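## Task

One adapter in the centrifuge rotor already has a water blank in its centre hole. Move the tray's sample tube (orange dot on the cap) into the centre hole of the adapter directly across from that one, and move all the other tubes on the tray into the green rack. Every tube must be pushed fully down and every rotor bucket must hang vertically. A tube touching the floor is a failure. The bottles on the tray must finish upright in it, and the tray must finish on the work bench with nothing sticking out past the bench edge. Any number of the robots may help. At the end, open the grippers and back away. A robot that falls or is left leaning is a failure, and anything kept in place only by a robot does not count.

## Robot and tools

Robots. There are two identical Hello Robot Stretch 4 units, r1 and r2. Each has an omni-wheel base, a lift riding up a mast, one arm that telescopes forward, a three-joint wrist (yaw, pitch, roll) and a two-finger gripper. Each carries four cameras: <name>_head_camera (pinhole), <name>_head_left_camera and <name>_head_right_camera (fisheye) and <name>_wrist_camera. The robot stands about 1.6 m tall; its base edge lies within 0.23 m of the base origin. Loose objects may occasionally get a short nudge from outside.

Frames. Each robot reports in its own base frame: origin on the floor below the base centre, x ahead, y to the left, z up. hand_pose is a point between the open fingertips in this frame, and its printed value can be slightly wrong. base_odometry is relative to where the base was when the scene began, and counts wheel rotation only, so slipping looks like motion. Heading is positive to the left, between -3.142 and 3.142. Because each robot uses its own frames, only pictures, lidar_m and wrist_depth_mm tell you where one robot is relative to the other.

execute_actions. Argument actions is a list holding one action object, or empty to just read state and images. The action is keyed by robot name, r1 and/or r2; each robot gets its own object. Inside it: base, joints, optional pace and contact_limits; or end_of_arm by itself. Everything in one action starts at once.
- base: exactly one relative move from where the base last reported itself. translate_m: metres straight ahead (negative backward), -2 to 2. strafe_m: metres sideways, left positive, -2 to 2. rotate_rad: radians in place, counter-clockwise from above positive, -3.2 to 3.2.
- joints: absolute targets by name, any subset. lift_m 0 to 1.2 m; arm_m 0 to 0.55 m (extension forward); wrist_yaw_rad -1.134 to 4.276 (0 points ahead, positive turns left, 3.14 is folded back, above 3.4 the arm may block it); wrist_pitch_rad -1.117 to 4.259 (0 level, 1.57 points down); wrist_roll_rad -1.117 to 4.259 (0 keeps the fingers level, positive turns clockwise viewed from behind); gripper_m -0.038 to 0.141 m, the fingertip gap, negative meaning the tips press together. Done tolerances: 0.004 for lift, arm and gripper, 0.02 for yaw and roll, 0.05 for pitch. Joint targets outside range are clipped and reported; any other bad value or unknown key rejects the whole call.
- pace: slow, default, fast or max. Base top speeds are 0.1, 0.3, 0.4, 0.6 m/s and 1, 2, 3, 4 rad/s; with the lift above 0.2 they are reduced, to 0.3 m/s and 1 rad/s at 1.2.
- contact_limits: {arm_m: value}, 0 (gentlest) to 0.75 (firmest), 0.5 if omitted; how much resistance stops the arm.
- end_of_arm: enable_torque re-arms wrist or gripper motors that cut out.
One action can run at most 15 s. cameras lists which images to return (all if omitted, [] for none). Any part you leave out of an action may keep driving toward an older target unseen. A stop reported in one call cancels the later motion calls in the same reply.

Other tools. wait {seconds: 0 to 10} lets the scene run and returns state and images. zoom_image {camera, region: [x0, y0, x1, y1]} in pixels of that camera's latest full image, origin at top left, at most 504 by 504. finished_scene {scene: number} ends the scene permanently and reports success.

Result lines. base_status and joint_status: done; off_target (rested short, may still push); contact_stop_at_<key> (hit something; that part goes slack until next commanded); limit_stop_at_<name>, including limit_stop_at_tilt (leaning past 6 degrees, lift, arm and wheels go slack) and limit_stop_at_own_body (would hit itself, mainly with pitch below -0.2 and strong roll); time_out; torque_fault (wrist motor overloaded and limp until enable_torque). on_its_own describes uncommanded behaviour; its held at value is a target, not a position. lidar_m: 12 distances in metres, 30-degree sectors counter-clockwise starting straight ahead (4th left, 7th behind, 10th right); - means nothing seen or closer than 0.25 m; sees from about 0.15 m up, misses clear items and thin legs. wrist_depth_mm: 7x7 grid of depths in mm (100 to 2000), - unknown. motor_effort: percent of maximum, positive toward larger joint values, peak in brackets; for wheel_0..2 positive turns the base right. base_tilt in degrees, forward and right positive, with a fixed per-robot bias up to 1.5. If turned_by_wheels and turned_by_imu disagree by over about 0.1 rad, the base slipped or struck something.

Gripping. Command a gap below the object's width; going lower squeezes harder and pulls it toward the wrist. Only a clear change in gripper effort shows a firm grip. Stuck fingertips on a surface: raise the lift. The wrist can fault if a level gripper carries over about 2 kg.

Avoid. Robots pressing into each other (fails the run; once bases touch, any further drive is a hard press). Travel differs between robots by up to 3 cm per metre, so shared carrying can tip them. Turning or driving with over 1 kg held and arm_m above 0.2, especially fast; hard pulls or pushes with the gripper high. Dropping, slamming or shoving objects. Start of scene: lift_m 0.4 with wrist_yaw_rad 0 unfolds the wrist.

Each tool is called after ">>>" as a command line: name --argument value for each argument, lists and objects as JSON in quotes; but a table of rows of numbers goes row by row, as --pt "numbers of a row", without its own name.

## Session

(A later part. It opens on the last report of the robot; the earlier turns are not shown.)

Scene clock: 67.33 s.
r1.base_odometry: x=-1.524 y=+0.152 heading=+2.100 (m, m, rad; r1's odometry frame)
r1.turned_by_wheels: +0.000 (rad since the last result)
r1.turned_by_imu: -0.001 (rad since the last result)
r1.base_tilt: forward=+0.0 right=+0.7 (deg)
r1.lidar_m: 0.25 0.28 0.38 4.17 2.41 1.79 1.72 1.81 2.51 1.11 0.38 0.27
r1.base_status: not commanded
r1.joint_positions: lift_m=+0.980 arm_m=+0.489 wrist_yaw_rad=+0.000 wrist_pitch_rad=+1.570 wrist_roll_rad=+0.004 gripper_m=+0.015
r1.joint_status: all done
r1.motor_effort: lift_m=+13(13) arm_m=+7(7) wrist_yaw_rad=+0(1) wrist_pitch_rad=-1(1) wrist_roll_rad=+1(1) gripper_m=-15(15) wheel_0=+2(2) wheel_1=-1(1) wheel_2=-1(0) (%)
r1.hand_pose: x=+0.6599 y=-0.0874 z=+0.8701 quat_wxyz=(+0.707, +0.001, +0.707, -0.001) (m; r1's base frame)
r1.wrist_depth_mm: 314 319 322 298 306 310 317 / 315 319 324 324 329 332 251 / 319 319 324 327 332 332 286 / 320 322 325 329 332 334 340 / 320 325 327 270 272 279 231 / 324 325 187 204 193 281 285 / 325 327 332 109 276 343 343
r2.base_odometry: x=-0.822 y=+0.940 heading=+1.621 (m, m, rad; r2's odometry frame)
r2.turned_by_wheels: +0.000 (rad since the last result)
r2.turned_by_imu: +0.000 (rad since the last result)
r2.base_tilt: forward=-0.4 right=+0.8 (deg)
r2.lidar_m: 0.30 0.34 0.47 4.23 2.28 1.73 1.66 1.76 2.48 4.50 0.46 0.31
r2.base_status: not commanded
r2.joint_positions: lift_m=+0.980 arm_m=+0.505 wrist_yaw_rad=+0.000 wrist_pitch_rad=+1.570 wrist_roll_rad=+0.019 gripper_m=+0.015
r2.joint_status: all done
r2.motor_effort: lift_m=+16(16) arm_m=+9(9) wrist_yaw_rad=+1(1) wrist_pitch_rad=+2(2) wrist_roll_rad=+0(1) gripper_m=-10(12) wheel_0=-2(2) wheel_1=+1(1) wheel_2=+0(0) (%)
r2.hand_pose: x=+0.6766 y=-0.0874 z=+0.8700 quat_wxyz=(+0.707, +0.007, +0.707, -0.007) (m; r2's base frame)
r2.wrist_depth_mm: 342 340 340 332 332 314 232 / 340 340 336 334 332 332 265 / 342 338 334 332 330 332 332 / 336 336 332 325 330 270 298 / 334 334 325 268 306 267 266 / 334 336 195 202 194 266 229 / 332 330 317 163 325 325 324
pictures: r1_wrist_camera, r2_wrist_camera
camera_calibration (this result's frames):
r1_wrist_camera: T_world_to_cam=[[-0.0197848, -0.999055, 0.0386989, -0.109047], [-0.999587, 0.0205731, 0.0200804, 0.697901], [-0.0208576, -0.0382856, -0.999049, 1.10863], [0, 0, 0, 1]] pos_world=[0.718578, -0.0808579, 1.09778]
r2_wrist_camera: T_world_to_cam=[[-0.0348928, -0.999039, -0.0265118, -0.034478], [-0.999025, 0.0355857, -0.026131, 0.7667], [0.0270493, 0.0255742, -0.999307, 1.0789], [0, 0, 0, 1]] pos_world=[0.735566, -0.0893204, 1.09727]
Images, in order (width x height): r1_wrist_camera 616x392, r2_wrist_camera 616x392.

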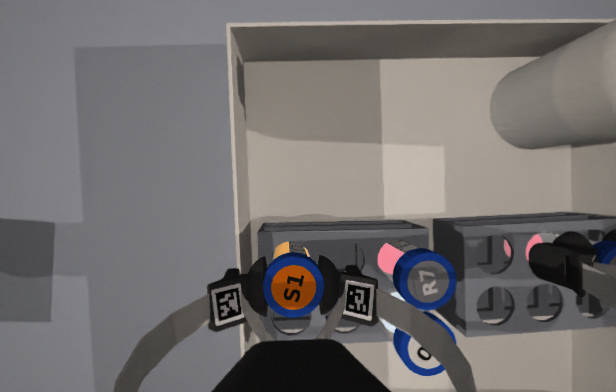

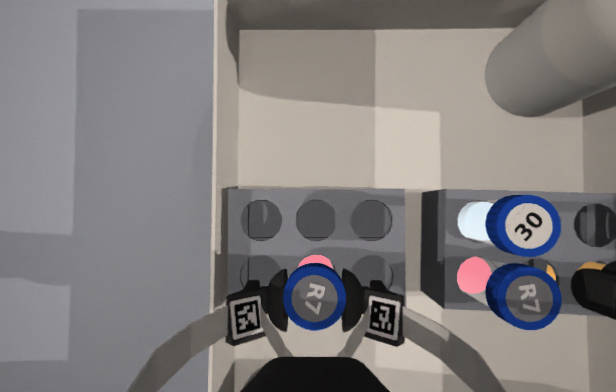

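>>> execute_actions --actions '[{"r1":{"joints":{"lift_m":1.19}},"r2":{"joints":{"lift_m":1.18}}}]' --cameras '["r1_wrist_camera","r2_wrist_camera","r2_head_right_camera"]'

>>> execute_actions --actions '[{"r1":{"base":{"translate_m":-0.1},"joints":{"arm_m":0.34}},"r2":{"joints":{"arm_m":0.44}}}]' --cameras '["r1_wrist_camera","r2_wrist_camera","r2_head_right_camera"]'

Scene clock: 75.37 s.
r1.base_odometry: x=-1.524 y=+0.152 heading=+2.100 (m, m, rad; r1's odometry frame)
r1.turned_by_wheels: +0.000 (rad since the last result)
r1.turned_by_imu: -0.001 (rad since the last result)
r1.base_tilt: forward=+0.0 right=+0.7 (deg)
r1.lidar_m: 0.26 0.27 0.37 4.18 2.38 1.80 1.72 1.83 2.48 1.12 0.37 0.28
r1.base_status: not commanded
r1.joint_positions: lift_m=+1.190 arm_m=+0.489 wrist_yaw_rad=+0.000 wrist_pitch_rad=+1.570 wrist_roll_rad=+0.004 gripper_m=+0.015
r1.joint_status: all done
r1.motor_effort: lift_m=+22(22) arm_m=+7(7) wrist_yaw_rad=+1(1) wrist_pitch_rad=+0(1) wrist_roll_rad=+0(1) gripper_m=-13(15) wheel_0=+2(2) wheel_1=-1(1) wheel_2=+0(0) (%)
r1.hand_pose: x=+0.6599 y=-0.0874 z=+1.0793 quat_wxyz=(+0.707, +0.001, +0.707, -0.001) (m; r1's base frame)
r1.wrist_depth_mm: 512 517 525 535 539 549 554 / 517 525 530 525 535 549 554 / 517 525 530 535 544 424 554 / 517 525 535 535 544 544 559 / 488 530 539 473 488 500 232 / 525 530 189 204 193 554 569 / 530 535 539 109 549 564 569
r2.base_odometry: x=-0.822 y=+0.940 heading=+1.621 (m, m, rad; r2's odometry frame)
r2.turned_by_wheels: +0.000 (rad since the last result)
r2.turned_by_imu: +0.000 (rad since the last result)
r2.base_tilt: forward=-0.4 right=+0.8 (deg)
r2.lidar_m: 0.29 0.33 0.46 4.22 2.29 1.73 1.67 1.78 2.51 4.53 0.42 0.33
r2.base_status: not commanded
r2.joint_positions: lift_m=+1.180 arm_m=+0.505 wrist_yaw_rad=+0.000 wrist_pitch_rad=+1.570 wrist_roll_rad=+0.019 gripper_m=+0.015
r2.joint_status: all done
r2.motor_effort: lift_m=+22(23) arm_m=+9(9) wrist_yaw_rad=+1(0) wrist_pitch_rad=+5(2) wrist_roll_rad=+0(0) gripper_m=-10(12) wheel_0=-2(2) wheel_1=+1(1) wheel_2=+0(0) (%)
r2.hand_pose: x=+0.6766 y=-0.0874 z=+1.0695 quat_wxyz=(+0.707, +0.007, +0.707, -0.007) (m; r2's base frame)
r2.wrist_depth_mm: 554 544 549 544 544 539 535 / 539 549 539 535 535 394 535 / 539 539 544 530 535 512 535 / 544 539 530 530 530 517 535 / 539 535 539 473 469 480 525 / 530 539 195 202 194 521 525 / 535 530 530 163 488 449 525
pictures: r1_wrist_camera, r2_head_right_camera, r2_wrist_camera
camera_calibration (this result's frames):
r1_wrist_camera: T_world_to_cam=[[-0.019785, -0.999055, 0.0386989, -0.117143], [-0.999587, 0.0205734, 0.0200804, 0.693702], [-0.0208576, -0.0382856, -0.999049, 1.31763], [0, 0, 0, 1]] pos_world=[0.71858, -0.0808579, 1.30698]
r2_wrist_camera: T_world_to_cam=[[-0.0348926, -0.999039, -0.0265118, -0.0291894], [-0.999025, 0.0355855, -0.026131, 0.771915], [0.0270493, 0.0255742, -0.999307, 1.27824], [0, 0, 0, 1]] pos_world=[0.735569, -0.0893203, 1.29675]
Images, in order (width x height): r1_wrist_camera 616x392, r2_head_right_camera 420x672, r2_wrist_camera 616x392.

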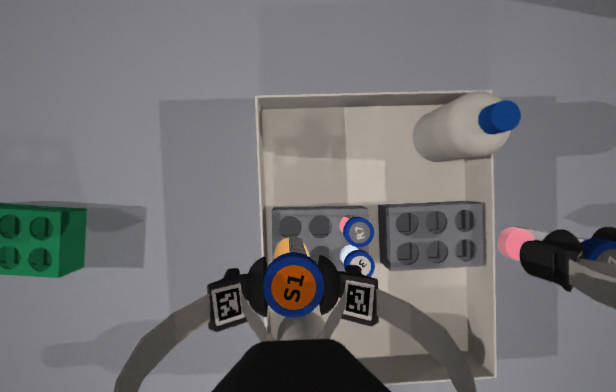

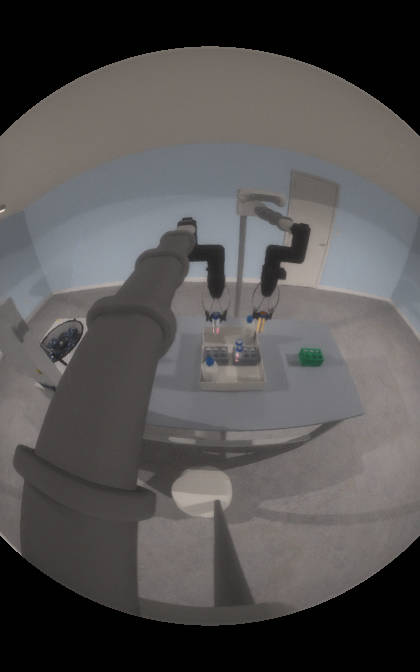

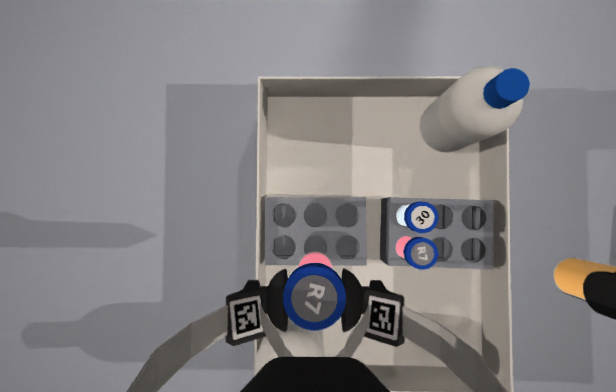

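Scene clock: 76.90 s.
r1.base_odometry: x=-1.474 y=+0.065 heading=+2.100 (m, m, rad; r1's odometry frame)
r1.turned_by_wheels: +0.000 (rad since the last result)
r1.turned_by_imu: +0.000 (rad since the last result)
r1.base_tilt: forward=+0.1 right=+0.6 (deg)
r1.lidar_m: 0.35 0.37 0.54 4.18 2.25 1.68 1.62 1.70 2.34 1.35 0.50 0.39
r1.base_status: done
r1.joint_positions: lift_m=+1.190 arm_m=+0.341 wrist_yaw_rad=+0.000 wrist_pitch_rad=+1.570 wrist_roll_rad=+0.004 gripper_m=+0.015
r1.joint_status: all done
r1.motor_effort: lift_m=+22(22) arm_m=-7(6) wrist_yaw_rad=+0(2) wrist_pitch_rad=-1(0) wrist_roll_rad=+0(0) gripper_m=-14(14) wheel_0=+1(1) wheel_1=+1(6) wheel_2=+0(9) (%)
r1.hand_pose: x=+0.5124 y=-0.0874 z=+1.0793 quat_wxyz=(+0.707, +0.001, +0.707, -0.001) (m; r1's base frame)
r1.wrist_depth_mm: 480 517 525 496 508 539 554 / 496 521 525 525 535 539 554 / 521 525 530 535 539 544 554 / 517 525 530 539 544 554 564 / 521 535 530 539 554 559 559 / 530 535 189 204 193 569 976 / 1281 1255 1078 109 1336 1336 1366
r2.base_odometry: x=-0.822 y=+0.940 heading=+1.621 (m, m, rad; r2's odometry frame)
r2.turned_by_wheels: +0.000 (rad since the last result)
r2.turned_by_imu: +0.000 (rad since the last result)
r2.base_tilt: forward=-0.4 right=+0.8 (deg)
r2.lidar_m: 0.30 0.32 0.49 4.25 2.26 1.74 1.68 1.76 2.49 4.51 0.43 0.30
r2.base_status: not commanded
r2.joint_positions: lift_m=+1.180 arm_m=+0.442 wrist_yaw_rad=+0.000 wrist_pitch_rad=+1.570 wrist_roll_rad=+0.019 gripper_m=+0.015
r2.joint_status: all done
r2.motor_effort: lift_m=+22(22) arm_m=-9(10) wrist_yaw_rad=+0(0) wrist_pitch_rad=+2(1) wrist_roll_rad=+0(0) gripper_m=-14(11) wheel_0=-2(2) wheel_1=+1(1) wheel_2=+0(0) (%)
r2.hand_pose: x=+0.6126 y=-0.0874 z=+1.0695 quat_wxyz=(+0.707, +0.007, +0.707, -0.007) (m; r2's base frame)
r2.wrist_depth_mm: 554 549 544 535 530 394 530 / 549 549 539 539 535 488 530 / 539 544 539 535 539 535 525 / 539 539 539 504 500 504 530 / 544 535 535 525 525 525 530 / 535 535 195 202 193 517 521 / 525 535 530 163 525 521 521
pictures: r1_wrist_camera, r2_head_right_camera, r2_wrist_camera
camera_calibration (this result's frames):
r1_wrist_camera: T_world_to_cam=[[-0.0199531, -0.999052, 0.0387008, -0.119976], [-0.999581, 0.0207451, 0.020172, 0.546216], [-0.0209557, -0.0382821, -0.999047, 1.31461], [0, 0, 0, 1]] pos_world=[0.571142, -0.080868, 1.30698]
r2_wrist_camera: T_world_to_cam=[[-0.0348865, -0.99904, -0.02651, -0.0314252], [-0.999027, 0.0355781, -0.0260798, 0.708007], [0.0269979, 0.0255744, -0.999308, 1.28], [0, 0, 0, 1]] pos_world=[0.671664, -0.0893199, 1.29675]
Images, in order (width x height): r1_wrist_camera 616x392, r2_head_right_camera 420x672, r2_wrist_camera 616x392.

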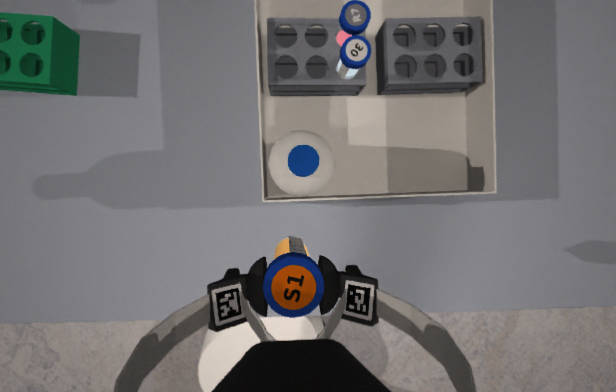

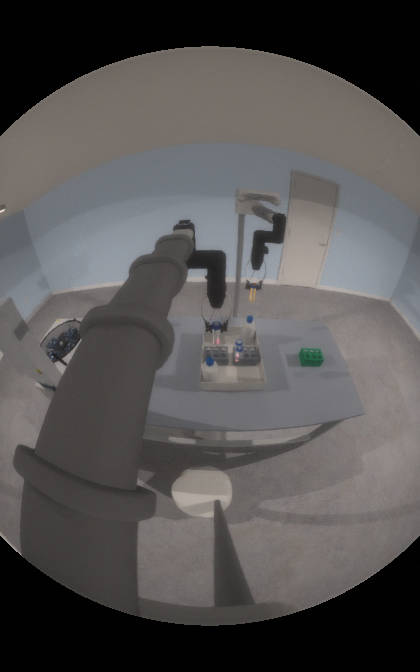

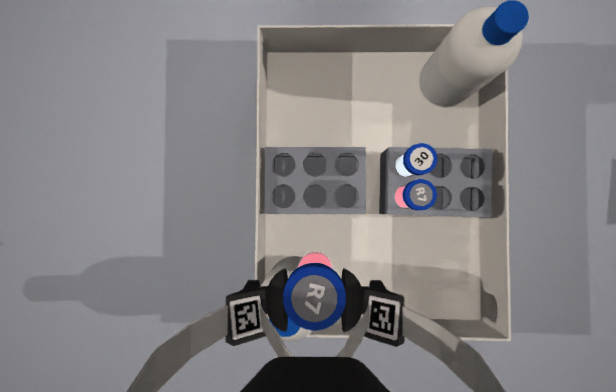

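>>> execute_actions --actions '[{"r1":{"base":{"strafe_m":-1.393},"joints":{"lift_m":1.08}},"r2":{"base":{"strafe_m":-0.605}}}]' --cameras '["r1_wrist_camera","r2_wrist_camera"]'

Scene clock: 89.33 s.
r1.base_odometry: x=-0.271 y=+0.769 heading=+2.100 (m, m, rad; r1's odometry frame)
r1.turned_by_wheels: +0.000 (rad since the last result)
r1.turned_by_imu: -0.003 (rad since the last result)
r1.base_tilt: forward=+0.0 right=+0.7 (deg)
r1.lidar_m: 0.34 0.36 0.54 1.45 2.32 1.71 1.63 1.72 2.36 3.19 0.48 0.35
r1.base_status: done
r1.joint_positions: lift_m=+1.080 arm_m=+0.341 wrist_yaw_rad=+0.000 wrist_pitch_rad=+1.570 wrist_roll_rad=+0.004 gripper_m=+0.015
r1.joint_status: all done
r1.motor_effort: lift_m=+13(23) arm_m=-8(7) wrist_yaw_rad=-1(1) wrist_pitch_rad=-1(1) wrist_roll_rad=+0(2) gripper_m=-15(16) wheel_0=-1(8) wheel_1=+1(7) wheel_2=-1(1) (%)
r1.hand_pose: x=+0.5124 y=-0.0874 z=+0.9701 quat_wxyz=(+0.707, +0.001, +0.707, -0.001) (m; r1's base frame)
r1.wrist_depth_mm: 368 442 436 442 445 394 1205 / 370 427 439 421 427 410 1205 / 370 436 439 445 449 397 1229 / 377 433 445 452 452 394 1229 / 375 377 459 427 413 397 1255 / 379 382 189 204 193 399 1255 / 1182 1182 976 109 1229 1255 1255
r2.base_odometry: x=-0.218 y=+0.970 heading=+1.621 (m, m, rad; r2's odometry frame)
r2.turned_by_wheels: +0.000 (rad since the last result)
r2.turned_by_imu: -0.001 (rad since the last result)
r2.base_tilt: forward=-0.2 right=+0.8 (deg)
r2.lidar_m: 0.27 0.30 0.41 1.71 2.36 1.74 1.69 1.79 2.53 3.90 0.40 0.30
r2.base_status: done
r2.joint_positions: lift_m=+1.180 arm_m=+0.442 wrist_yaw_rad=+0.000 wrist_pitch_rad=+1.570 wrist_roll_rad=+0.019 gripper_m=+0.015
r2.joint_status: not commanded
r2.motor_effort: lift_m=+21(22) arm_m=-8(9) wrist_yaw_rad=+1(0) wrist_pitch_rad=+2(2) wrist_roll_rad=+0(0) gripper_m=-11(13) wheel_0=+1(13) wheel_1=+0(10) wheel_2=+0(1) (%)
r2.hand_pose: x=+0.6126 y=-0.0874 z=+1.0696 quat_wxyz=(+0.707, +0.007, +0.707, -0.007) (m; r2's base frame)
r2.wrist_depth_mm: 549 549 539 549 549 1308 1308 / 521 544 549 539 535 1336 1308 / 544 544 539 539 539 1308 1308 / 525 535 544 525 530 1308 1281 / 521 535 535 535 525 1281 1281 / 521 539 195 202 195 1281 1281 / 530 535 521 163 525 525 1281
pictures: r1_wrist_camera, r2_wrist_camera
camera_calibration (this result's frames):
r1_wrist_camera: T_world_to_cam=[[-0.0199532, -0.999052, 0.0387008, -0.115749], [-0.999581, 0.0207452, 0.0201719, 0.548413], [-0.0209556, -0.0382821, -0.999047, 1.20548], [0, 0, 0, 1]] pos_world=[0.571135, -0.080868, 1.19775]
r2_wrist_camera: T_world_to_cam=[[-0.0348862, -0.99904, -0.0265105, -0.0314229], [-0.999026, 0.0355781, -0.0260938, 0.708018], [0.027012, 0.0255744, -0.999308, 1.28008], [0, 0, 0, 1]] pos_world=[0.671654, -0.0893199, 1.29684]
Images, in order (width x height): r1_wrist_camera 616x392, r2_wrist_camera 616x392.

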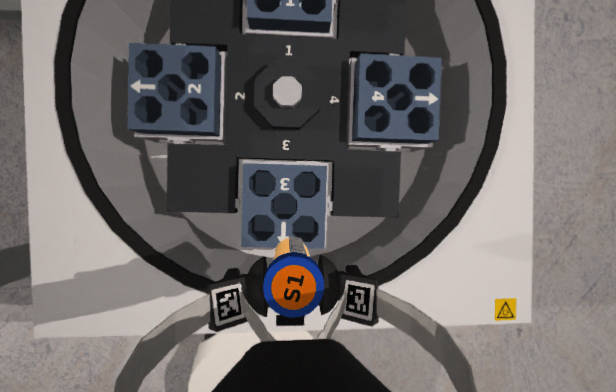

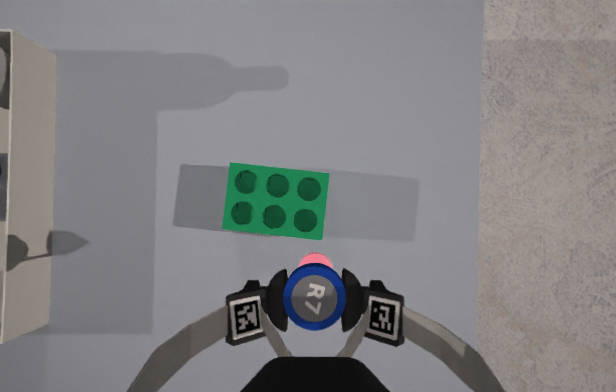

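>>> zoom_image --camera "r1_wrist_camera" --region '[220, 150, 360, 320]'

>>> zoom_image --camera "r2_wrist_camera" --region '[210, 150, 370, 320]'

Region (220, 150, 360, 320) of r1_wrist_camera's 616x392 image, scaled by 2.965; it fills the left 415 columns of this view, and the rest is white.

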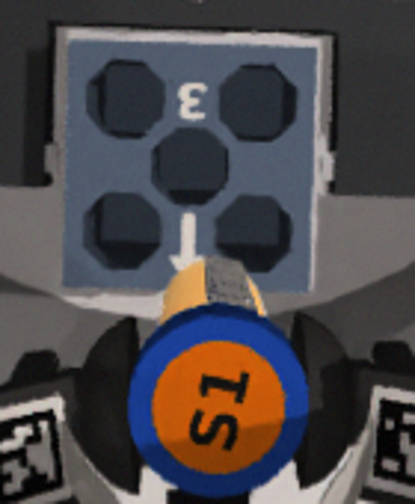

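Region (210, 150, 370, 320) of r2_wrist_camera's 616x392 image, scaled by 2.965; it fills the left 474 columns of this view, and the rest is white.

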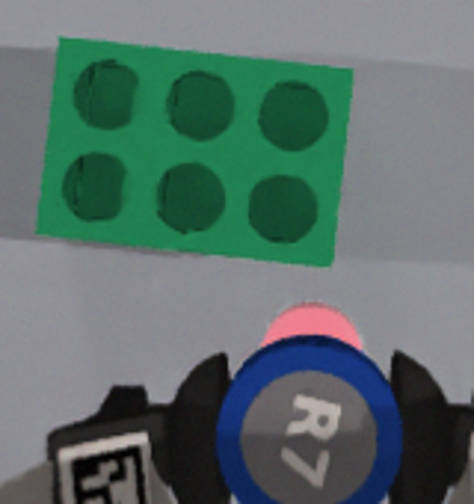

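>>> execute_actions --actions '[{"r1":{"base":{"strafe_m":0.006},"joints":{"lift_m":0.98,"arm_m":0.373}},"r2":{"base":{"strafe_m":0.009},"joints":{"lift_m":1.045,"arm_m":0.517}}}]' --cameras '["r1_wrist_camera","r2_wrist_camera"]'

>>> zoom_image --camera "r1_wrist_camera" --region '[200, 160, 380, 330]'

>>> zoom_image --camera "r2_wrist_camera" --region '[190, 180, 370, 340]'

Scene clock: 96.87 s.
r1.base_odometry: x=-0.276 y=+0.766 heading=+2.100 (m, m, rad; r1's odometry frame)
r1.turned_by_wheels: +0.000 (rad since the last result)
r1.turned_by_imu: -0.001 (rad since the last result)
r1.base_tilt: forward=-0.1 right=+0.6 (deg)
r1.lidar_m: 0.34 0.36 0.54 1.45 2.33 1.70 1.65 1.71 2.35 3.20 0.50 0.35
r1.base_status: done
r1.joint_positions: lift_m=+0.980 arm_m=+0.372 wrist_yaw_rad=+0.000 wrist_pitch_rad=+1.570 wrist_roll_rad=+0.004 gripper_m=+0.015
r1.joint_status: all done
r1.motor_effort: lift_m=+13(12) arm_m=+8(7) wrist_yaw_rad=+2(1) wrist_pitch_rad=-1(0) wrist_roll_rad=-1(3) gripper_m=-16(14) wheel_0=+0(12) wheel_1=-1(7) wheel_2=+0(1) (%)
r1.hand_pose: x=+0.5427 y=-0.0874 z=+0.8701 quat_wxyz=(+0.707, +0.001, +0.707, -0.001) (m; r1's base frame)
r1.wrist_depth_mm: 309 336 338 342 347 384 291 / 319 314 342 325 342 347 301 / 314 330 342 345 349 349 298 / 296 370 343 349 353 387 297 / 277 343 347 320 355 334 300 / 281 289 189 204 193 298 301 / 282 283 289 109 296 297 303
r2.base_odometry: x=-0.227 y=+0.970 heading=+1.621 (m, m, rad; r2's odometry frame)
r2.turned_by_wheels: +0.000 (rad since the last result)
r2.turned_by_imu: +0.000 (rad since the last result)
r2.base_tilt: forward=-0.3 right=+0.8 (deg)
r2.lidar_m: 0.28 0.31 0.43 1.68 2.32 1.73 1.67 1.77 2.54 3.92 0.39 0.27
r2.base_status: done
r2.joint_positions: lift_m=+1.045 arm_m=+0.515 wrist_yaw_rad=+0.000 wrist_pitch_rad=+1.570 wrist_roll_rad=+0.019 gripper_m=+0.015
r2.joint_status: all done
r2.motor_effort: lift_m=+16(19) arm_m=+9(9) wrist_yaw_rad=+1(0) wrist_pitch_rad=+0(1) wrist_roll_rad=+0(0) gripper_m=-12(12) wheel_0=+0(8) wheel_1=+1(8) wheel_2=+0(0) (%)
r2.hand_pose: x=+0.6866 y=-0.0874 z=+0.9350 quat_wxyz=(+0.707, +0.007, +0.707, -0.007) (m; r2's base frame)
r2.wrist_depth_mm: 410 410 407 404 402 402 1182 / 404 407 404 404 404 399 1182 / 407 407 402 402 399 397 1182 / 402 402 399 399 397 394 1182 / 399 402 366 336 394 397 1160 / 399 402 195 202 194 394 1118 / 399 397 389 163 397 389 1138
pictures: r1_wrist_camera, r2_wrist_camera
camera_calibration (this result's frames):
r1_wrist_camera: T_world_to_cam=[[-0.0199727, -0.999051, 0.0387015, -0.111264], [-0.99958, 0.0207663, 0.0202119, 0.580717], [-0.0209965, -0.0382816, -0.999046, 1.10623], [0, 0, 0, 1]] pos_world=[0.601477, -0.0808693, 1.09775]
r2_wrist_camera: T_world_to_cam=[[-0.0349611, -0.999037, -0.0265124, -0.0323584], [-0.999022, 0.0356545, -0.0261482, 0.778403], [0.0270683, 0.0255723, -0.999306, 1.14356], [0, 0, 0, 1]] pos_world=[0.745556, -0.0893244, 1.16227]
Images, in order (width x height): r1_wrist_camera 616x392, r2_wrist_camera 616x392.

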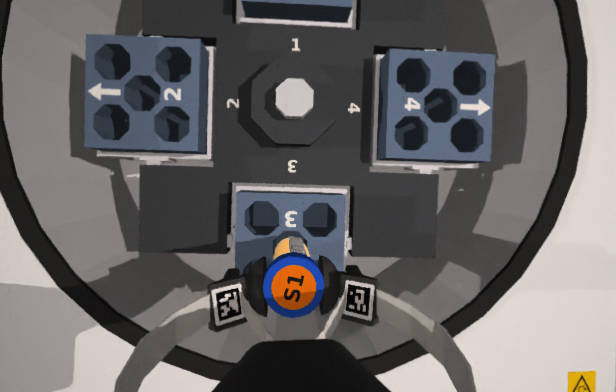

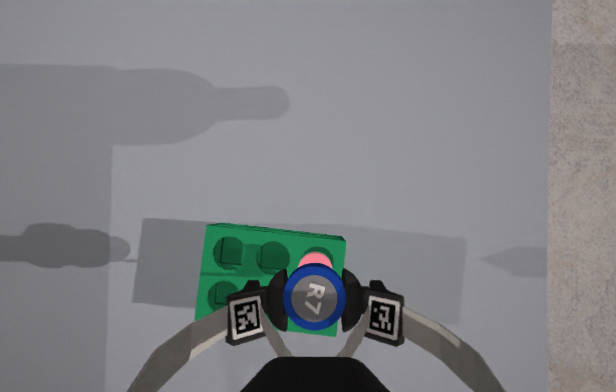

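Region (200, 160, 380, 330) of r1_wrist_camera's 616x392 image, scaled by 2.800.

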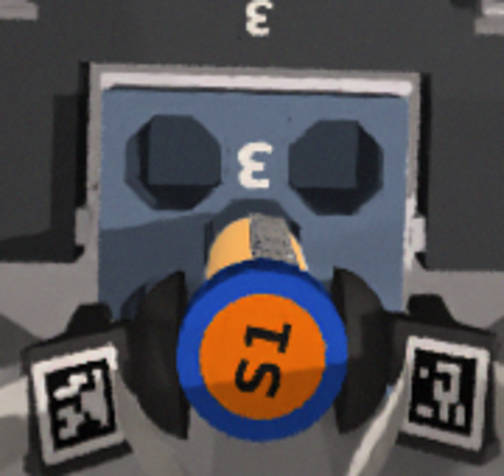

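Region (190, 180, 370, 340) of r2_wrist_camera's 616x392 image, scaled by 2.800.

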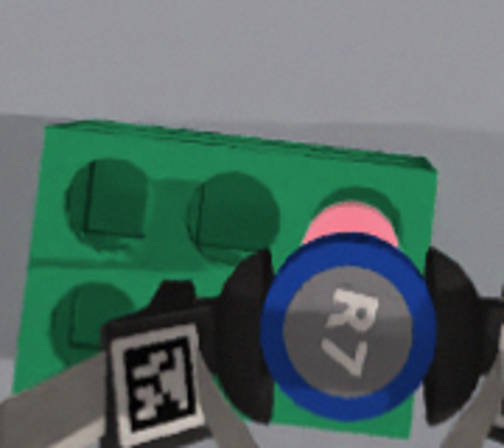

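>>> execute_actions --actions '[{"r1":{"joints":{"lift_m":0.92},"pace":"slow"},"r2":{"joints":{"lift_m":0.978},"pace":"slow"}}]' --cameras '["r1_wrist_camera","r2_wrist_camera","r1_head_right_camera"]'

>>> zoom_image --camera "r1_head_right_camera" --region '[150, 300, 290, 420]'

Scene clock: 102.63 s.
r1.base_odometry: x=-0.276 y=+0.766 heading=+2.100 (m, m, rad; r1's odometry frame)
r1.turned_by_wheels: +0.000 (rad since the last result)
r1.turned_by_imu: -0.001 (rad since the last result)
r1.base_tilt: forward=+0.0 right=+0.7 (deg)
r1.lidar_m: 0.33 0.36 0.54 1.46 2.32 1.71 1.65 1.72 2.39 3.20 0.50 0.36
r1.base_status: not commanded
r1.joint_positions: lift_m=+0.920 arm_m=+0.372 wrist_yaw_rad=+0.000 wrist_pitch_rad=+1.570 wrist_roll_rad=+0.004 gripper_m=+0.015
r1.joint_status: all done
r1.motor_effort: lift_m=+13(12) arm_m=+8(8) wrist_yaw_rad=+1(1) wrist_pitch_rad=+1(1) wrist_roll_rad=+1(0) gripper_m=-15(15) wheel_0=+0(0) wheel_1=-1(1) wheel_2=+0(1) (%)
r1.hand_pose: x=+0.5427 y=-0.0874 z=+0.8101 quat_wxyz=(+0.707, +0.001, +0.707, -0.001) (m; r1's base frame)
r1.wrist_depth_mm: 270 251 281 283 286 273 286 / 274 254 282 265 287 268 289 / 281 281 283 289 289 273 287 / 294 282 285 289 293 343 285 / 264 285 286 262 294 307 259 / 229 289 187 204 192 274 235 / 220 220 283 109 265 233 239
r2.base_odometry: x=-0.227 y=+0.970 heading=+1.621 (m, m, rad; r2's odometry frame)
r2.turned_by_wheels: +0.000 (rad since the last result)
r2.turned_by_imu: +0.000 (rad since the last result)
r2.base_tilt: forward=-0.3 right=+0.8 (deg)
r2.lidar_m: 0.29 0.30 0.45 1.68 2.33 1.72 1.70 1.78 2.54 3.88 0.41 0.29
r2.base_status: not commanded
r2.joint_positions: lift_m=+0.978 arm_m=+0.515 wrist_yaw_rad=+0.000 wrist_pitch_rad=+1.570 wrist_roll_rad=+0.019 gripper_m=+0.015
r2.joint_status: all done
r2.motor_effort: lift_m=+16(15) arm_m=+9(9) wrist_yaw_rad=+1(1) wrist_pitch_rad=+3(2) wrist_roll_rad=+0(0) gripper_m=-13(11) wheel_0=+0(0) wheel_1=+1(1) wheel_2=+0(0) (%)
r2.hand_pose: x=+0.6866 y=-0.0874 z=+0.8680 quat_wxyz=(+0.707, +0.007, +0.707, -0.007) (m; r2's base frame)
r2.wrist_depth_mm: 342 336 338 334 336 332 334 / 338 336 338 336 334 332 329 / 336 336 334 336 332 330 330 / 334 334 334 332 332 329 327 / 334 332 301 270 330 329 327 / 332 334 195 202 195 325 324 / 329 330 327 163 325 325 325
pictures: r1_head_right_camera, r1_wrist_camera, r2_wrist_camera
camera_calibration (this result's frames):
r1_wrist_camera: T_world_to_cam=[[-0.0199726, -0.999051, 0.0387015, -0.108942], [-0.99958, 0.0207661, 0.0202118, 0.581931], [-0.0209963, -0.0382816, -0.999046, 1.0463], [0, 0, 0, 1]] pos_world=[0.601479, -0.0808693, 1.03776]
r2_wrist_camera: T_world_to_cam=[[-0.0349612, -0.999037, -0.0265124, -0.0341345], [-0.999022, 0.0356546, -0.0261482, 0.776653], [0.0270684, 0.0255723, -0.999306, 1.07662], [0, 0, 0, 1]] pos_world=[0.745558, -0.0893244, 1.09527]
Images, in order (width x height): r1_head_right_camera 420x672, r1_wrist_camera 616x392, r2_wrist_camera 616x392.

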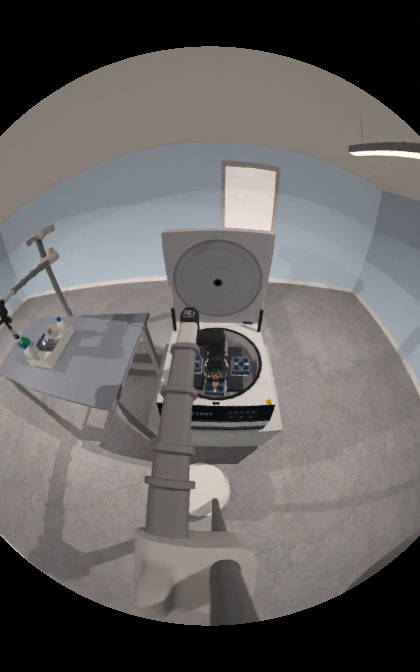

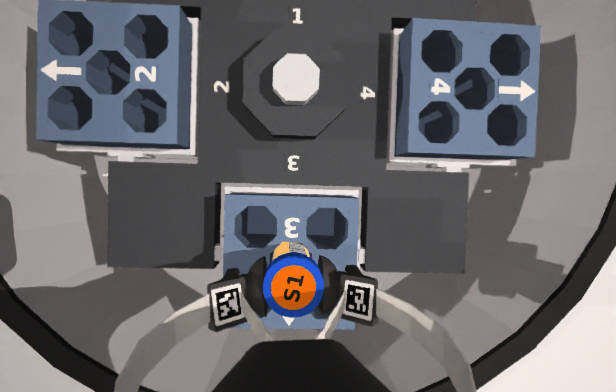

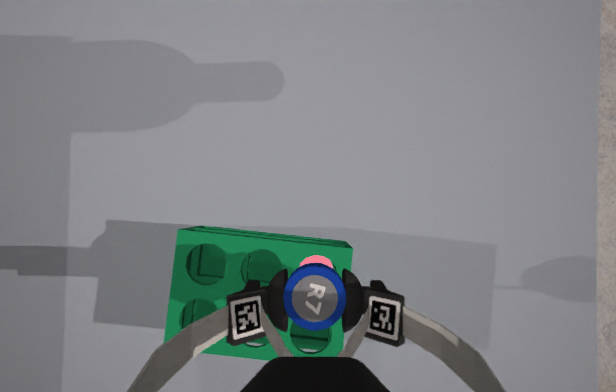

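Region (150, 300, 290, 420) of r1_head_right_camera's 420x672 image, scaled by 3.600, with more detail than that image has; it fills the top 432 rows of this view, and the rest is white.

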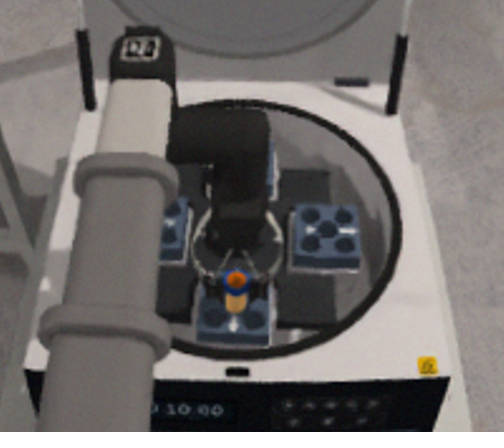

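>>> execute_actions --actions '[{"r1":{"joints":{"lift_m":0.902},"pace":"slow"},"r2":{"joints":{"gripper_m":0.055}}}]' --cameras '["r1_wrist_camera","r2_wrist_camera"]'

Scene clock: 105.40 s.
r1.base_odometry: x=-0.276 y=+0.766 heading=+2.100 (m, m, rad; r1's odometry frame)
r1.turned_by_wheels: +0.000 (rad since the last result)
r1.turned_by_imu: -0.001 (rad since the last result)
r1.base_tilt: forward=+0.0 right=+0.8 (deg)
r1.lidar_m: 0.34 0.35 0.56 1.44 2.31 1.71 1.65 1.73 2.39 3.19 0.50 0.35
r1.base_status: not commanded
r1.joint_positions: lift_m=+0.902 arm_m=+0.372 wrist_yaw_rad=+0.000 wrist_pitch_rad=+1.570 wrist_roll_rad=+0.004 gripper_m=+0.015
r1.joint_status: all done
r1.motor_effort: lift_m=+13(10) arm_m=+8(8) wrist_yaw_rad=+1(2) wrist_pitch_rad=+0(1) wrist_roll_rad=+0(0) gripper_m=-14(14) wheel_0=+0(0) wheel_1=-1(1) wheel_2=+0(1) (%)
r1.hand_pose: x=+0.5427 y=-0.0874 z=+0.7921 quat_wxyz=(+0.707, +0.001, +0.707, -0.001) (m; r1's base frame)
r1.wrist_depth_mm: 234 236 264 248 268 254 274 / 234 236 264 247 270 249 276 / 268 248 266 267 271 250 276 / 296 265 267 270 274 325 285 / 264 266 267 245 276 285 259 / 229 289 187 204 193 276 228 / 204 220 283 109 265 220 220
r2.base_odometry: x=-0.227 y=+0.970 heading=+1.621 (m, m, rad; r2's odometry frame)
r2.turned_by_wheels: +0.000 (rad since the last result)
r2.turned_by_imu: +0.000 (rad since the last result)
r2.base_tilt: forward=-0.4 right=+0.8 (deg)
r2.lidar_m: 0.28 0.29 0.45 1.69 2.31 1.78 1.68 1.79 2.55 3.90 0.41 0.32
r2.base_status: not commanded
r2.joint_positions: lift_m=+0.978 arm_m=+0.515 wrist_yaw_rad=+0.000 wrist_pitch_rad=+1.570 wrist_roll_rad=+0.019 gripper_m=+0.055
r2.joint_status: all done
r2.motor_effort: lift_m=+16(16) arm_m=+9(9) wrist_yaw_rad=-1(0) wrist_pitch_rad=+4(1) wrist_roll_rad=+0(0) gripper_m=-2(12) wheel_0=-1(0) wheel_1=+1(0) wheel_2=+0(0) (%)
r2.hand_pose: x=+0.6866 y=-0.0874 z=+0.8680 quat_wxyz=(+0.707, +0.007, +0.707, -0.007) (m; r2's base frame)
r2.wrist_depth_mm: 343 340 340 338 336 336 336 / 340 338 334 336 336 332 330 / 334 338 334 332 332 332 329 / 336 334 334 332 332 327 327 / 336 332 300 272 329 327 325 / 334 330 198 208 196 325 325 / 330 329 327 147 324 322 324
pictures: r1_wrist_camera, r2_wrist_camera
camera_calibration (this result's frames):
r1_wrist_camera: T_world_to_cam=[[-0.0199727, -0.999051, 0.0387015, -0.108245], [-0.99958, 0.0207662, 0.02021, 0.582297], [-0.0209945, -0.0382816, -0.999046, 1.02832], [0, 0, 0, 1]] pos_world=[0.60148, -0.0808693, 1.01976]
r2_wrist_camera: T_world_to_cam=[[-0.034961, -0.999037, -0.0265124, -0.0341347], [-0.999022, 0.0356544, -0.0261482, 0.776653], [0.0270683, 0.0255723, -0.999306, 1.07662], [0, 0, 0, 1]] pos_world=[0.745558, -0.0893244, 1.09527]
Images, in order (width x height): r1_wrist_camera 616x392, r2_wrist_camera 616x392.

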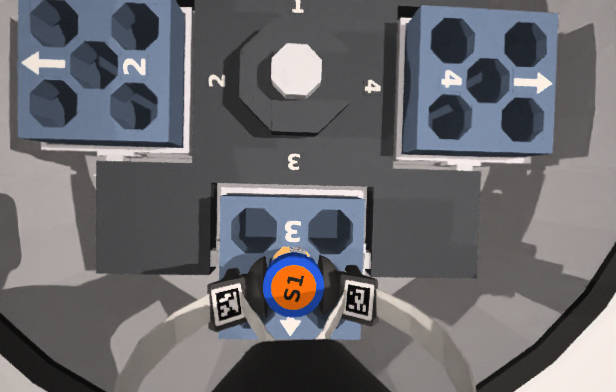

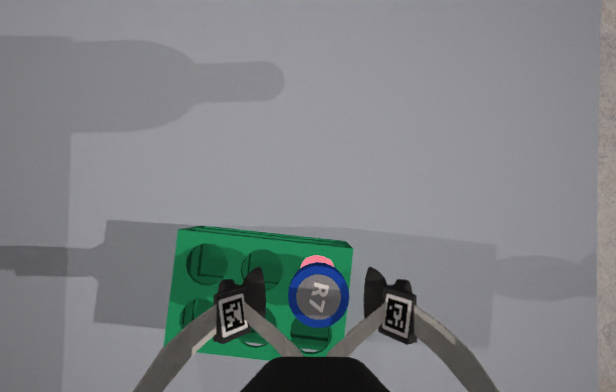

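>>> execute_actions --actions '[{"r1":{"joints":{"gripper_m":0.055}},"r2":{"joints":{"lift_m":1.04},"pace":"fast"}}]' --cameras '["r1_wrist_camera"]'

Scene clock: 108.30 s.
r1.base_odometry: x=-0.276 y=+0.766 heading=+2.100 (m, m, rad; r1's odometry frame)
r1.turned_by_wheels: +0.000 (rad since the last result)
r1.turned_by_imu: -0.001 (rad since the last result)
r1.base_tilt: forward=+0.0 right=+0.6 (deg)
r1.lidar_m: 0.34 0.36 0.53 1.46 2.32 1.73 1.65 1.72 2.38 3.20 0.49 0.35
r1.base_status: not commanded
r1.joint_positions: lift_m=+0.902 arm_m=+0.372 wrist_yaw_rad=+0.000 wrist_pitch_rad=+1.570 wrist_roll_rad=+0.004 gripper_m=+0.055
r1.joint_status: all done
r1.motor_effort: lift_m=+13(13) arm_m=+7(7) wrist_yaw_rad=-2(0) wrist_pitch_rad=-2(3) wrist_roll_rad=-1(0) gripper_m=-1(14) wheel_0=+0(0) wheel_1=-1(1) wheel_2=-1(1) (%)
r1.hand_pose: x=+0.5427 y=-0.0874 z=+0.7921 quat_wxyz=(+0.707, +0.001, +0.707, -0.001) (m; r1's base frame)
r1.wrist_depth_mm: 244 238 264 265 270 250 277 / 235 238 265 248 271 250 276 / 273 251 267 270 273 264 273 / 297 266 267 271 276 327 285 / 264 268 268 246 277 285 259 / 230 289 196 218 200 274 228 / 205 225 286 109 266 220 222
r2.base_odometry: x=-0.227 y=+0.970 heading=+1.621 (m, m, rad; r2's odometry frame)
r2.turned_by_wheels: +0.000 (rad since the last result)
r2.turned_by_imu: +0.000 (rad since the last result)
r2.base_tilt: forward=-0.3 right=+0.8 (deg)
r2.lidar_m: 0.27 0.30 0.41 1.72 2.34 1.74 1.69 1.79 2.49 3.91 0.41 0.30
r2.base_status: not commanded
r2.joint_positions: lift_m=+1.040 arm_m=+0.515 wrist_yaw_rad=+0.000 wrist_pitch_rad=+1.570 wrist_roll_rad=+0.019 gripper_m=+0.055
r2.joint_status: all done
r2.motor_effort: lift_m=+22(22) arm_m=+9(9) wrist_yaw_rad=+0(1) wrist_pitch_rad=+2(2) wrist_roll_rad=+0(0) gripper_m=+0(4) wheel_0=-1(0) wheel_1=+1(1) wheel_2=+0(0) (%)
r2.hand_pose: x=+0.6866 y=-0.0874 z=+0.9295 quat_wxyz=(+0.707, +0.007, +0.707, -0.007) (m; r2's base frame)
r2.wrist_depth_mm: 404 402 399 397 402 399 1160 / 402 402 399 397 397 392 1160 / 404 397 399 397 394 392 1160 / 397 397 394 394 394 392 1160 / 397 394 368 334 392 387 1138 / 394 392 198 330 196 384 1138 / 387 392 389 147 384 382 1138
pictures: r1_wrist_camera
camera_calibration (this result's frames):
r1_wrist_camera: T_world_to_cam=[[-0.0199626, -0.999051, 0.0387069, -0.108257], [-0.999575, 0.0207665, 0.0204798, 0.582004], [-0.0212642, -0.0382816, -0.999041, 1.02846], [0, 0, 0, 1]] pos_world=[0.601465, -0.0808693, 1.01974]
Images, in order (width x height): r1_wrist_camera 616x392.

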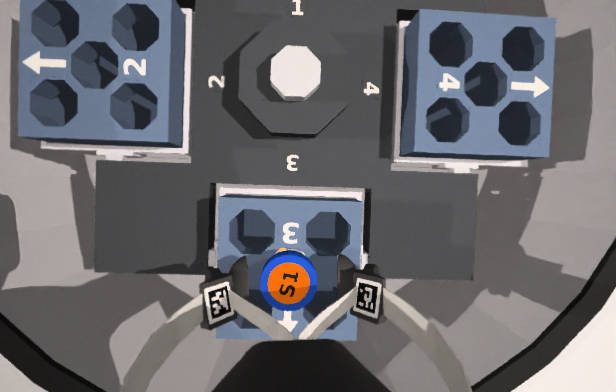

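>>> execute_actions --actions '[{"r1":{"joints":{"lift_m":1.08},"pace":"fast"},"r2":{"base":{"strafe_m":0.479},"joints":{"arm_m":0.505},"pace":"fast"}}]' --cameras '["r1_wrist_camera","r2_wrist_camera","r1_head_right_camera"]'

Scene clock: 113.73 s.
r1.base_odometry: x=-0.276 y=+0.766 heading=+2.100 (m, m, rad; r1's odometry frame)
r1.turned_by_wheels: +0.000 (rad since the last result)
r1.turned_by_imu: -0.001 (rad since the last result)
r1.base_tilt: forward=-0.1 right=+0.8 (deg)
r1.lidar_m: 0.33 0.36 0.53 1.45 2.31 1.72 1.64 1.71 2.37 3.20 0.48 0.35
r1.base_status: not commanded
r1.joint_positions: lift_m=+1.080 arm_m=+0.372 wrist_yaw_rad=+0.000 wrist_pitch_rad=+1.570 wrist_roll_rad=+0.004 gripper_m=+0.055
r1.joint_status: all done
r1.motor_effort: lift_m=+22(24) arm_m=+8(8) wrist_yaw_rad=+2(2) wrist_pitch_rad=-2(2) wrist_roll_rad=+0(1) gripper_m=-4(4) wheel_0=+0(0) wheel_1=-1(1) wheel_2=+0(0) (%)
r1.hand_pose: x=+0.5427 y=-0.0874 z=+0.9694 quat_wxyz=(+0.707, +0.001, +0.707, -0.001) (m; r1's base frame)
r1.wrist_depth_mm: 366 427 436 421 445 392 1182 / 370 421 436 439 445 413 1229 / 373 433 442 439 424 421 1205 / 370 452 445 452 480 399 1255 / 375 379 484 424 452 397 1229 / 377 379 195 418 198 399 1255 / 1118 382 392 109 1205 1229 1255
r2.base_odometry: x=-0.705 y=+0.946 heading=+1.621 (m, m, rad; r2's odometry frame)
r2.turned_by_wheels: +0.000 (rad since the last result)
r2.turned_by_imu: +0.000 (rad since the last result)
r2.base_tilt: forward=-0.3 right=+0.8 (deg)
r2.lidar_m: 0.29 0.33 0.48 4.35 2.25 1.72 1.67 1.78 2.49 4.40 0.42 0.32
r2.base_status: done
r2.joint_positions: lift_m=+1.040 arm_m=+0.507 wrist_yaw_rad=+0.000 wrist_pitch_rad=+1.570 wrist_roll_rad=+0.019 gripper_m=+0.055
r2.joint_status: all done
r2.motor_effort: lift_m=+21(22) arm_m=-8(11) wrist_yaw_rad=+1(0) wrist_pitch_rad=+1(3) wrist_roll_rad=-1(0) gripper_m=-2(2) wheel_0=+1(11) wheel_1=-2(12) wheel_2=+0(0) (%)
r2.hand_pose: x=+0.6776 y=-0.0874 z=+0.9296 quat_wxyz=(+0.707, +0.007, +0.707, -0.007) (m; r2's base frame)
r2.wrist_depth_mm: 407 377 375 375 250 397 397 / 402 397 394 397 262 397 394 / 399 394 394 397 392 394 389 / 397 336 384 389 392 392 394 / 397 330 340 330 330 389 389 / 394 359 198 387 195 387 387 / 394 322 387 147 379 382 384
pictures: r1_head_right_camera, r1_wrist_camera, r2_wrist_camera
camera_calibration (this result's frames):
r1_wrist_camera: T_world_to_cam=[[-0.0199631, -0.999051, 0.0387065, -0.115118], [-0.999575, 0.0207663, 0.0204605, 0.578402], [-0.0212449, -0.0382816, -0.999041, 1.20555], [0, 0, 0, 1]] pos_world=[0.60147, -0.0808693, 1.19702]
r2_wrist_camera: T_world_to_cam=[[-0.0349239, -0.999038, -0.0265109, -0.032841], [-0.999024, 0.0356162, -0.0261067, 0.769306], [0.0270258, 0.0255733, -0.999308, 1.13841], [0, 0, 0, 1]] pos_world=[0.736642, -0.0893222, 1.15684]
Images, in order (width x height): r1_head_right_camera 420x672, r1_wrist_camera 616x392, r2_wrist_camera 616x392.

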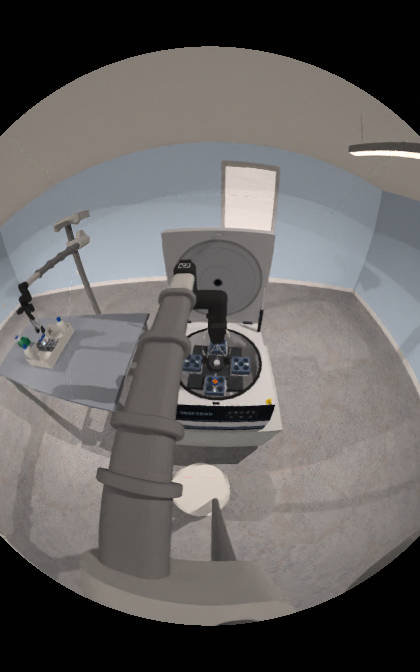

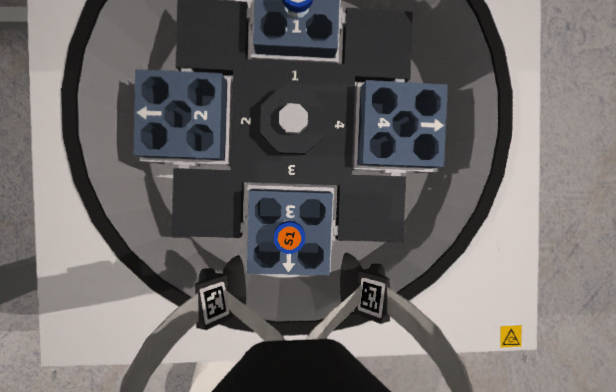

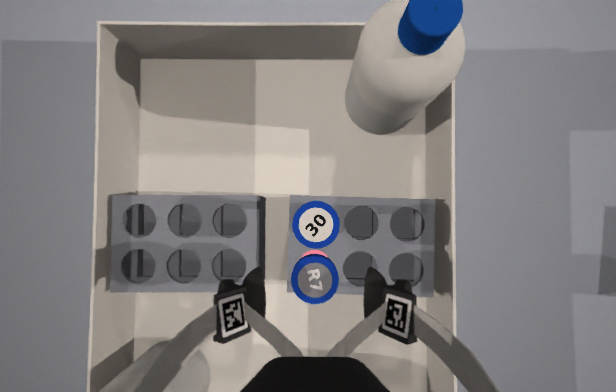

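>>> execute_actions --actions '[{"r1":{"base":{"strafe_m":0.3},"joints":{"arm_m":0.2},"pace":"fast"},"r2":{"joints":{"arm_m":0.502,"lift_m":0.98}}}]' --cameras '[]'

>>> execute_actions --actions '[{"r1":{"base":{"strafe_m":0.25},"pace":"fast"},"r2":{"joints":{"gripper_m":0.015}}}]' --cameras '["r2_wrist_camera"]'

>>> execute_actions --actions '[{"r1":{"base":{"translate_m":0.09},"pace":"fast"},"r2":{"joints":{"lift_m":1.06}}}]' --cameras '["r2_wrist_camera"]'

Scene clock: 118.93 s.
r1.base_odometry: x=-0.535 y=+0.614 heading=+2.100 (m, m, rad; r1's odometry frame)
r1.turned_by_wheels: +0.000 (rad since the last result)
r1.turned_by_imu: -0.002 (rad since the last result)
r1.base_tilt: forward=+0.0 right=+0.7 (deg)
r1.lidar_m: 0.34 0.36 0.51 1.46 2.32 1.72 1.64 1.71 2.35 3.49 0.50 0.36
r1.base_status: done
r1.joint_positions: lift_m=+1.080 arm_m=+0.201 wrist_yaw_rad=+0.000 wrist_pitch_rad=+1.570 wrist_roll_rad=+0.004 gripper_m=+0.055
r1.joint_status: all done
r1.motor_effort: lift_m=+22(22) arm_m=-8(6) wrist_yaw_rad=+0(1) wrist_pitch_rad=+0(2) wrist_roll_rad=+1(1) gripper_m=-2(5) wheel_0=+1(8) wheel_1=-2(9) wheel_2=+0(1) (%)
r1.hand_pose: x=+0.3724 y=-0.0874 z=+0.9694 quat_wxyz=(+0.707, +0.001, +0.707, -0.001) (m; r1's base frame)
r1.wrist_depth_mm: 410 1138 1160 603 449 452 459 / 413 1160 1160 621 384 455 433 / 415 1182 1160 640 389 394 492 / 413 539 1182 640 392 399 410 / 1138 1182 1182 1182 1229 1229 1229 / 1160 1160 195 991 198 1255 1229 / 1160 1182 991 109 1229 1255 1255
r2.base_odometry: x=-0.705 y=+0.946 heading=+1.621 (m, m, rad; r2's odometry frame)
r2.turned_by_wheels: +0.000 (rad since the last result)
r2.turned_by_imu: +0.000 (rad since the last result)
r2.base_tilt: forward=-0.3 right=+0.7 (deg)
r2.lidar_m: 0.30 0.31 0.48 4.36 2.28 1.73 1.67 1.76 2.52 4.40 0.43 0.31
r2.base_status: not commanded
r2.joint_positions: lift_m=+0.980 arm_m=+0.504 wrist_yaw_rad=+0.000 wrist_pitch_rad=+1.570 wrist_roll_rad=+0.019 gripper_m=+0.055
r2.joint_status: all done
r2.motor_effort: lift_m=+16(20) arm_m=-9(8) wrist_yaw_rad=+1(0) wrist_pitch_rad=+2(1) wrist_roll_rad=+0(0) gripper_m=-2(4) wheel_0=+0(0) wheel_1=-2(2) wheel_2=+0(0) (%)
r2.hand_pose: x=+0.6746 y=-0.0874 z=+0.8700 quat_wxyz=(+0.707, +0.007, +0.707, -0.007) (m; r2's base frame)
r2.wrist_depth_mm: 343 338 334 330 200 198 332 / 342 338 336 336 264 330 332 / 300 334 334 334 332 329 330 / 285 317 329 332 325 301 330 / 274 273 278 268 298 276 329 / 301 329 197 268 196 297 327 / 304 319 329 147 325 300 325
pictures: none
No camera images: the call's "cameras" was empty. Leave "cameras" out to get every camera's image.

Scene clock: 120.97 s.
r1.base_odometry: x=-0.751 y=+0.488 heading=+2.100 (m, m, rad; r1's odometry frame)
r1.turned_by_wheels: +0.000 (rad since the last result)
r1.turned_by_imu: -0.001 (rad since the last result)
r1.base_tilt: forward=+0.0 right=+0.6 (deg)
r1.lidar_m: 0.34 0.36 0.50 5.00 2.30 1.71 1.63 1.72 2.36 3.74 0.51 0.36
r1.base_status: done
r1.joint_positions: lift_m=+1.080 arm_m=+0.201 wrist_yaw_rad=+0.000 wrist_pitch_rad=+1.570 wrist_roll_rad=+0.004 gripper_m=+0.055
r1.joint_status: not commanded
r1.motor_effort: lift_m=+22(22) arm_m=-8(8) wrist_yaw_rad=+1(0) wrist_pitch_rad=-1(0) wrist_roll_rad=+1(0) gripper_m=-4(5) wheel_0=+1(8) wheel_1=+0(8) wheel_2=+0(0) (%)
r1.hand_pose: x=+0.3724 y=-0.0874 z=+0.9694 quat_wxyz=(+0.707, +0.001, +0.707, -0.001) (m; r1's base frame)
r1.wrist_depth_mm: 410 415 415 424 640 521 397 / 407 418 424 427 647 530 399 / 415 418 424 430 647 525 399 / 415 421 427 430 654 564 421 / 1160 1205 430 1060 1205 1229 1255 / 1160 1160 195 991 198 1229 1255 / 1160 1182 991 109 1229 1229 1255
r2.base_odometry: x=-0.705 y=+0.946 heading=+1.621 (m, m, rad; r2's odometry frame)
r2.turned_by_wheels: +0.000 (rad since the last result)
r2.turned_by_imu: +0.000 (rad since the last result)
r2.base_tilt: forward=-0.3 right=+0.7 (deg)
r2.lidar_m: 0.30 0.33 0.45 4.36 2.27 1.72 1.66 1.76 2.50 4.37 0.45 0.31
r2.base_status: not commanded
r2.joint_positions: lift_m=+0.980 arm_m=+0.504 wrist_yaw_rad=+0.000 wrist_pitch_rad=+1.570 wrist_roll_rad=+0.019 gripper_m=+0.015
r2.joint_status: all done
r2.motor_effort: lift_m=+16(16) arm_m=-9(9) wrist_yaw_rad=+0(0) wrist_pitch_rad=+2(1) wrist_roll_rad=+0(0) gripper_m=-12(12) wheel_0=+0(0) wheel_1=-2(2) wheel_2=+0(0) (%)
r2.hand_pose: x=+0.6746 y=-0.0874 z=+0.8700 quat_wxyz=(+0.707, +0.007, +0.707, -0.007) (m; r2's base frame)
r2.wrist_depth_mm: 343 336 336 336 201 197 334 / 340 336 334 334 263 329 334 / 301 334 334 334 330 330 332 / 285 315 329 330 324 298 329 / 273 273 277 213 300 274 327 / 303 329 195 202 195 298 325 / 304 319 325 163 324 274 325
pictures: r2_wrist_camera
camera_calibration (this result's frames):
r2_wrist_camera: T_world_to_cam=[[-0.0349255, -0.999038, -0.0265095, -0.0345249], [-0.999026, 0.0356167, -0.0260651, 0.764737], [0.0269842, 0.0255733, -0.999309, 1.07898], [0, 0, 0, 1]] pos_world=[0.73367, -0.0893222, 1.09725]
Images, in order (width x height): r2_wrist_camera 616x392.

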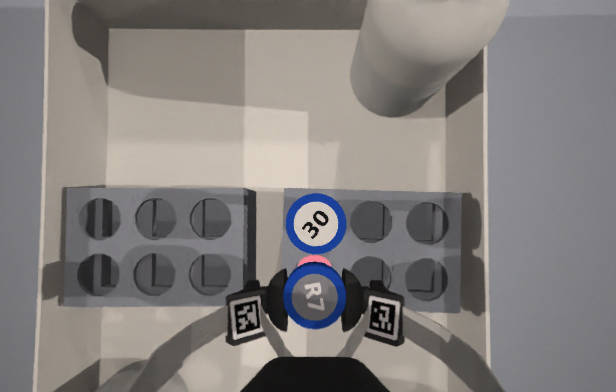

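Scene clock: 122.37 s.
r1.base_odometry: x=-0.797 y=+0.566 heading=+2.100 (m, m, rad; r1's odometry frame)
r1.turned_by_wheels: +0.000 (rad since the last result)
r1.turned_by_imu: +0.000 (rad since the last result)
r1.base_tilt: forward=+0.0 right=+0.7 (deg)
r1.lidar_m: 0.26 0.29 0.38 1.12 2.38 1.80 1.73 1.82 2.51 1.01 0.36 0.27
r1.base_status: done
r1.joint_positions: lift_m=+1.080 arm_m=+0.201 wrist_yaw_rad=+0.000 wrist_pitch_rad=+1.570 wrist_roll_rad=+0.004 gripper_m=+0.055
r1.joint_status: not commanded
r1.motor_effort: lift_m=+22(22) arm_m=-7(8) wrist_yaw_rad=+2(2) wrist_pitch_rad=-1(2) wrist_roll_rad=+0(1) gripper_m=-4(4) wheel_0=+2(6) wheel_1=+0(4) wheel_2=+0(9) (%)
r1.hand_pose: x=+0.3724 y=-0.0874 z=+0.9694 quat_wxyz=(+0.707, +0.001, +0.707, -0.001) (m; r1's base frame)
r1.wrist_depth_mm: 410 415 418 424 640 525 394 / 413 418 421 427 647 525 397 / 415 418 424 430 647 530 399 / 415 424 427 433 654 530 402 / 421 421 427 436 654 535 402 / 421 427 195 436 198 1229 1255 / 1160 1182 976 109 1229 1255 1255
r2.base_odometry: x=-0.705 y=+0.946 heading=+1.621 (m, m, rad; r2's odometry frame)
r2.turned_by_wheels: +0.000 (rad since the last result)
r2.turned_by_imu: +0.000 (rad since the last result)
r2.base_tilt: forward=-0.2 right=+0.7 (deg)
r2.lidar_m: 0.29 0.34 0.47 4.36 2.28 1.72 1.68 1.78 2.53 4.40 0.43 0.31
r2.base_status: not commanded
r2.joint_positions: lift_m=+1.060 arm_m=+0.504 wrist_yaw_rad=+0.000 wrist_pitch_rad=+1.570 wrist_roll_rad=+0.019 gripper_m=+0.015
r2.joint_status: all done
r2.motor_effort: lift_m=+22(24) arm_m=-9(9) wrist_yaw_rad=+1(1) wrist_pitch_rad=+2(0) wrist_roll_rad=+0(0) gripper_m=-13(11) wheel_0=+1(1) wheel_1=-2(2) wheel_2=+0(0) (%)
r2.hand_pose: x=+0.6746 y=-0.0874 z=+0.9495 quat_wxyz=(+0.707, +0.007, +0.707, -0.007) (m; r2's base frame)
r2.wrist_depth_mm: 427 424 421 421 258 418 418 / 421 418 418 413 277 415 415 / 424 415 418 415 407 415 407 / 418 379 407 410 384 410 410 / 415 351 351 351 364 407 407 / 415 413 195 202 195 407 404 / 413 320 379 163 404 399 402
pictures: r2_wrist_camera
camera_calibration (this result's frames):
r2_wrist_camera: T_world_to_cam=[[-0.0349256, -0.999038, -0.0265095, -0.0324176], [-0.999026, 0.0356168, -0.0260652, 0.766807], [0.0269844, 0.0255733, -0.999309, 1.15842], [0, 0, 0, 1]] pos_world=[0.733668, -0.0893222, 1.17675]
Images, in order (width x height): r2_wrist_camera 616x392.

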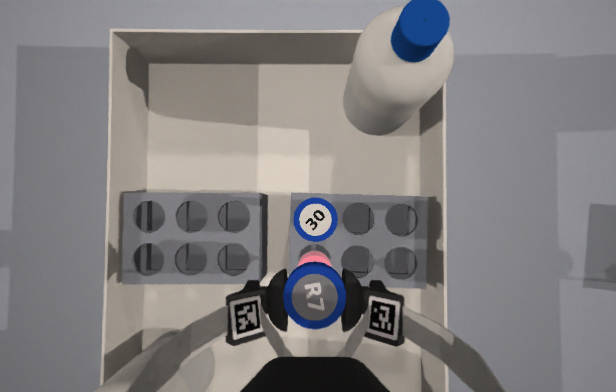

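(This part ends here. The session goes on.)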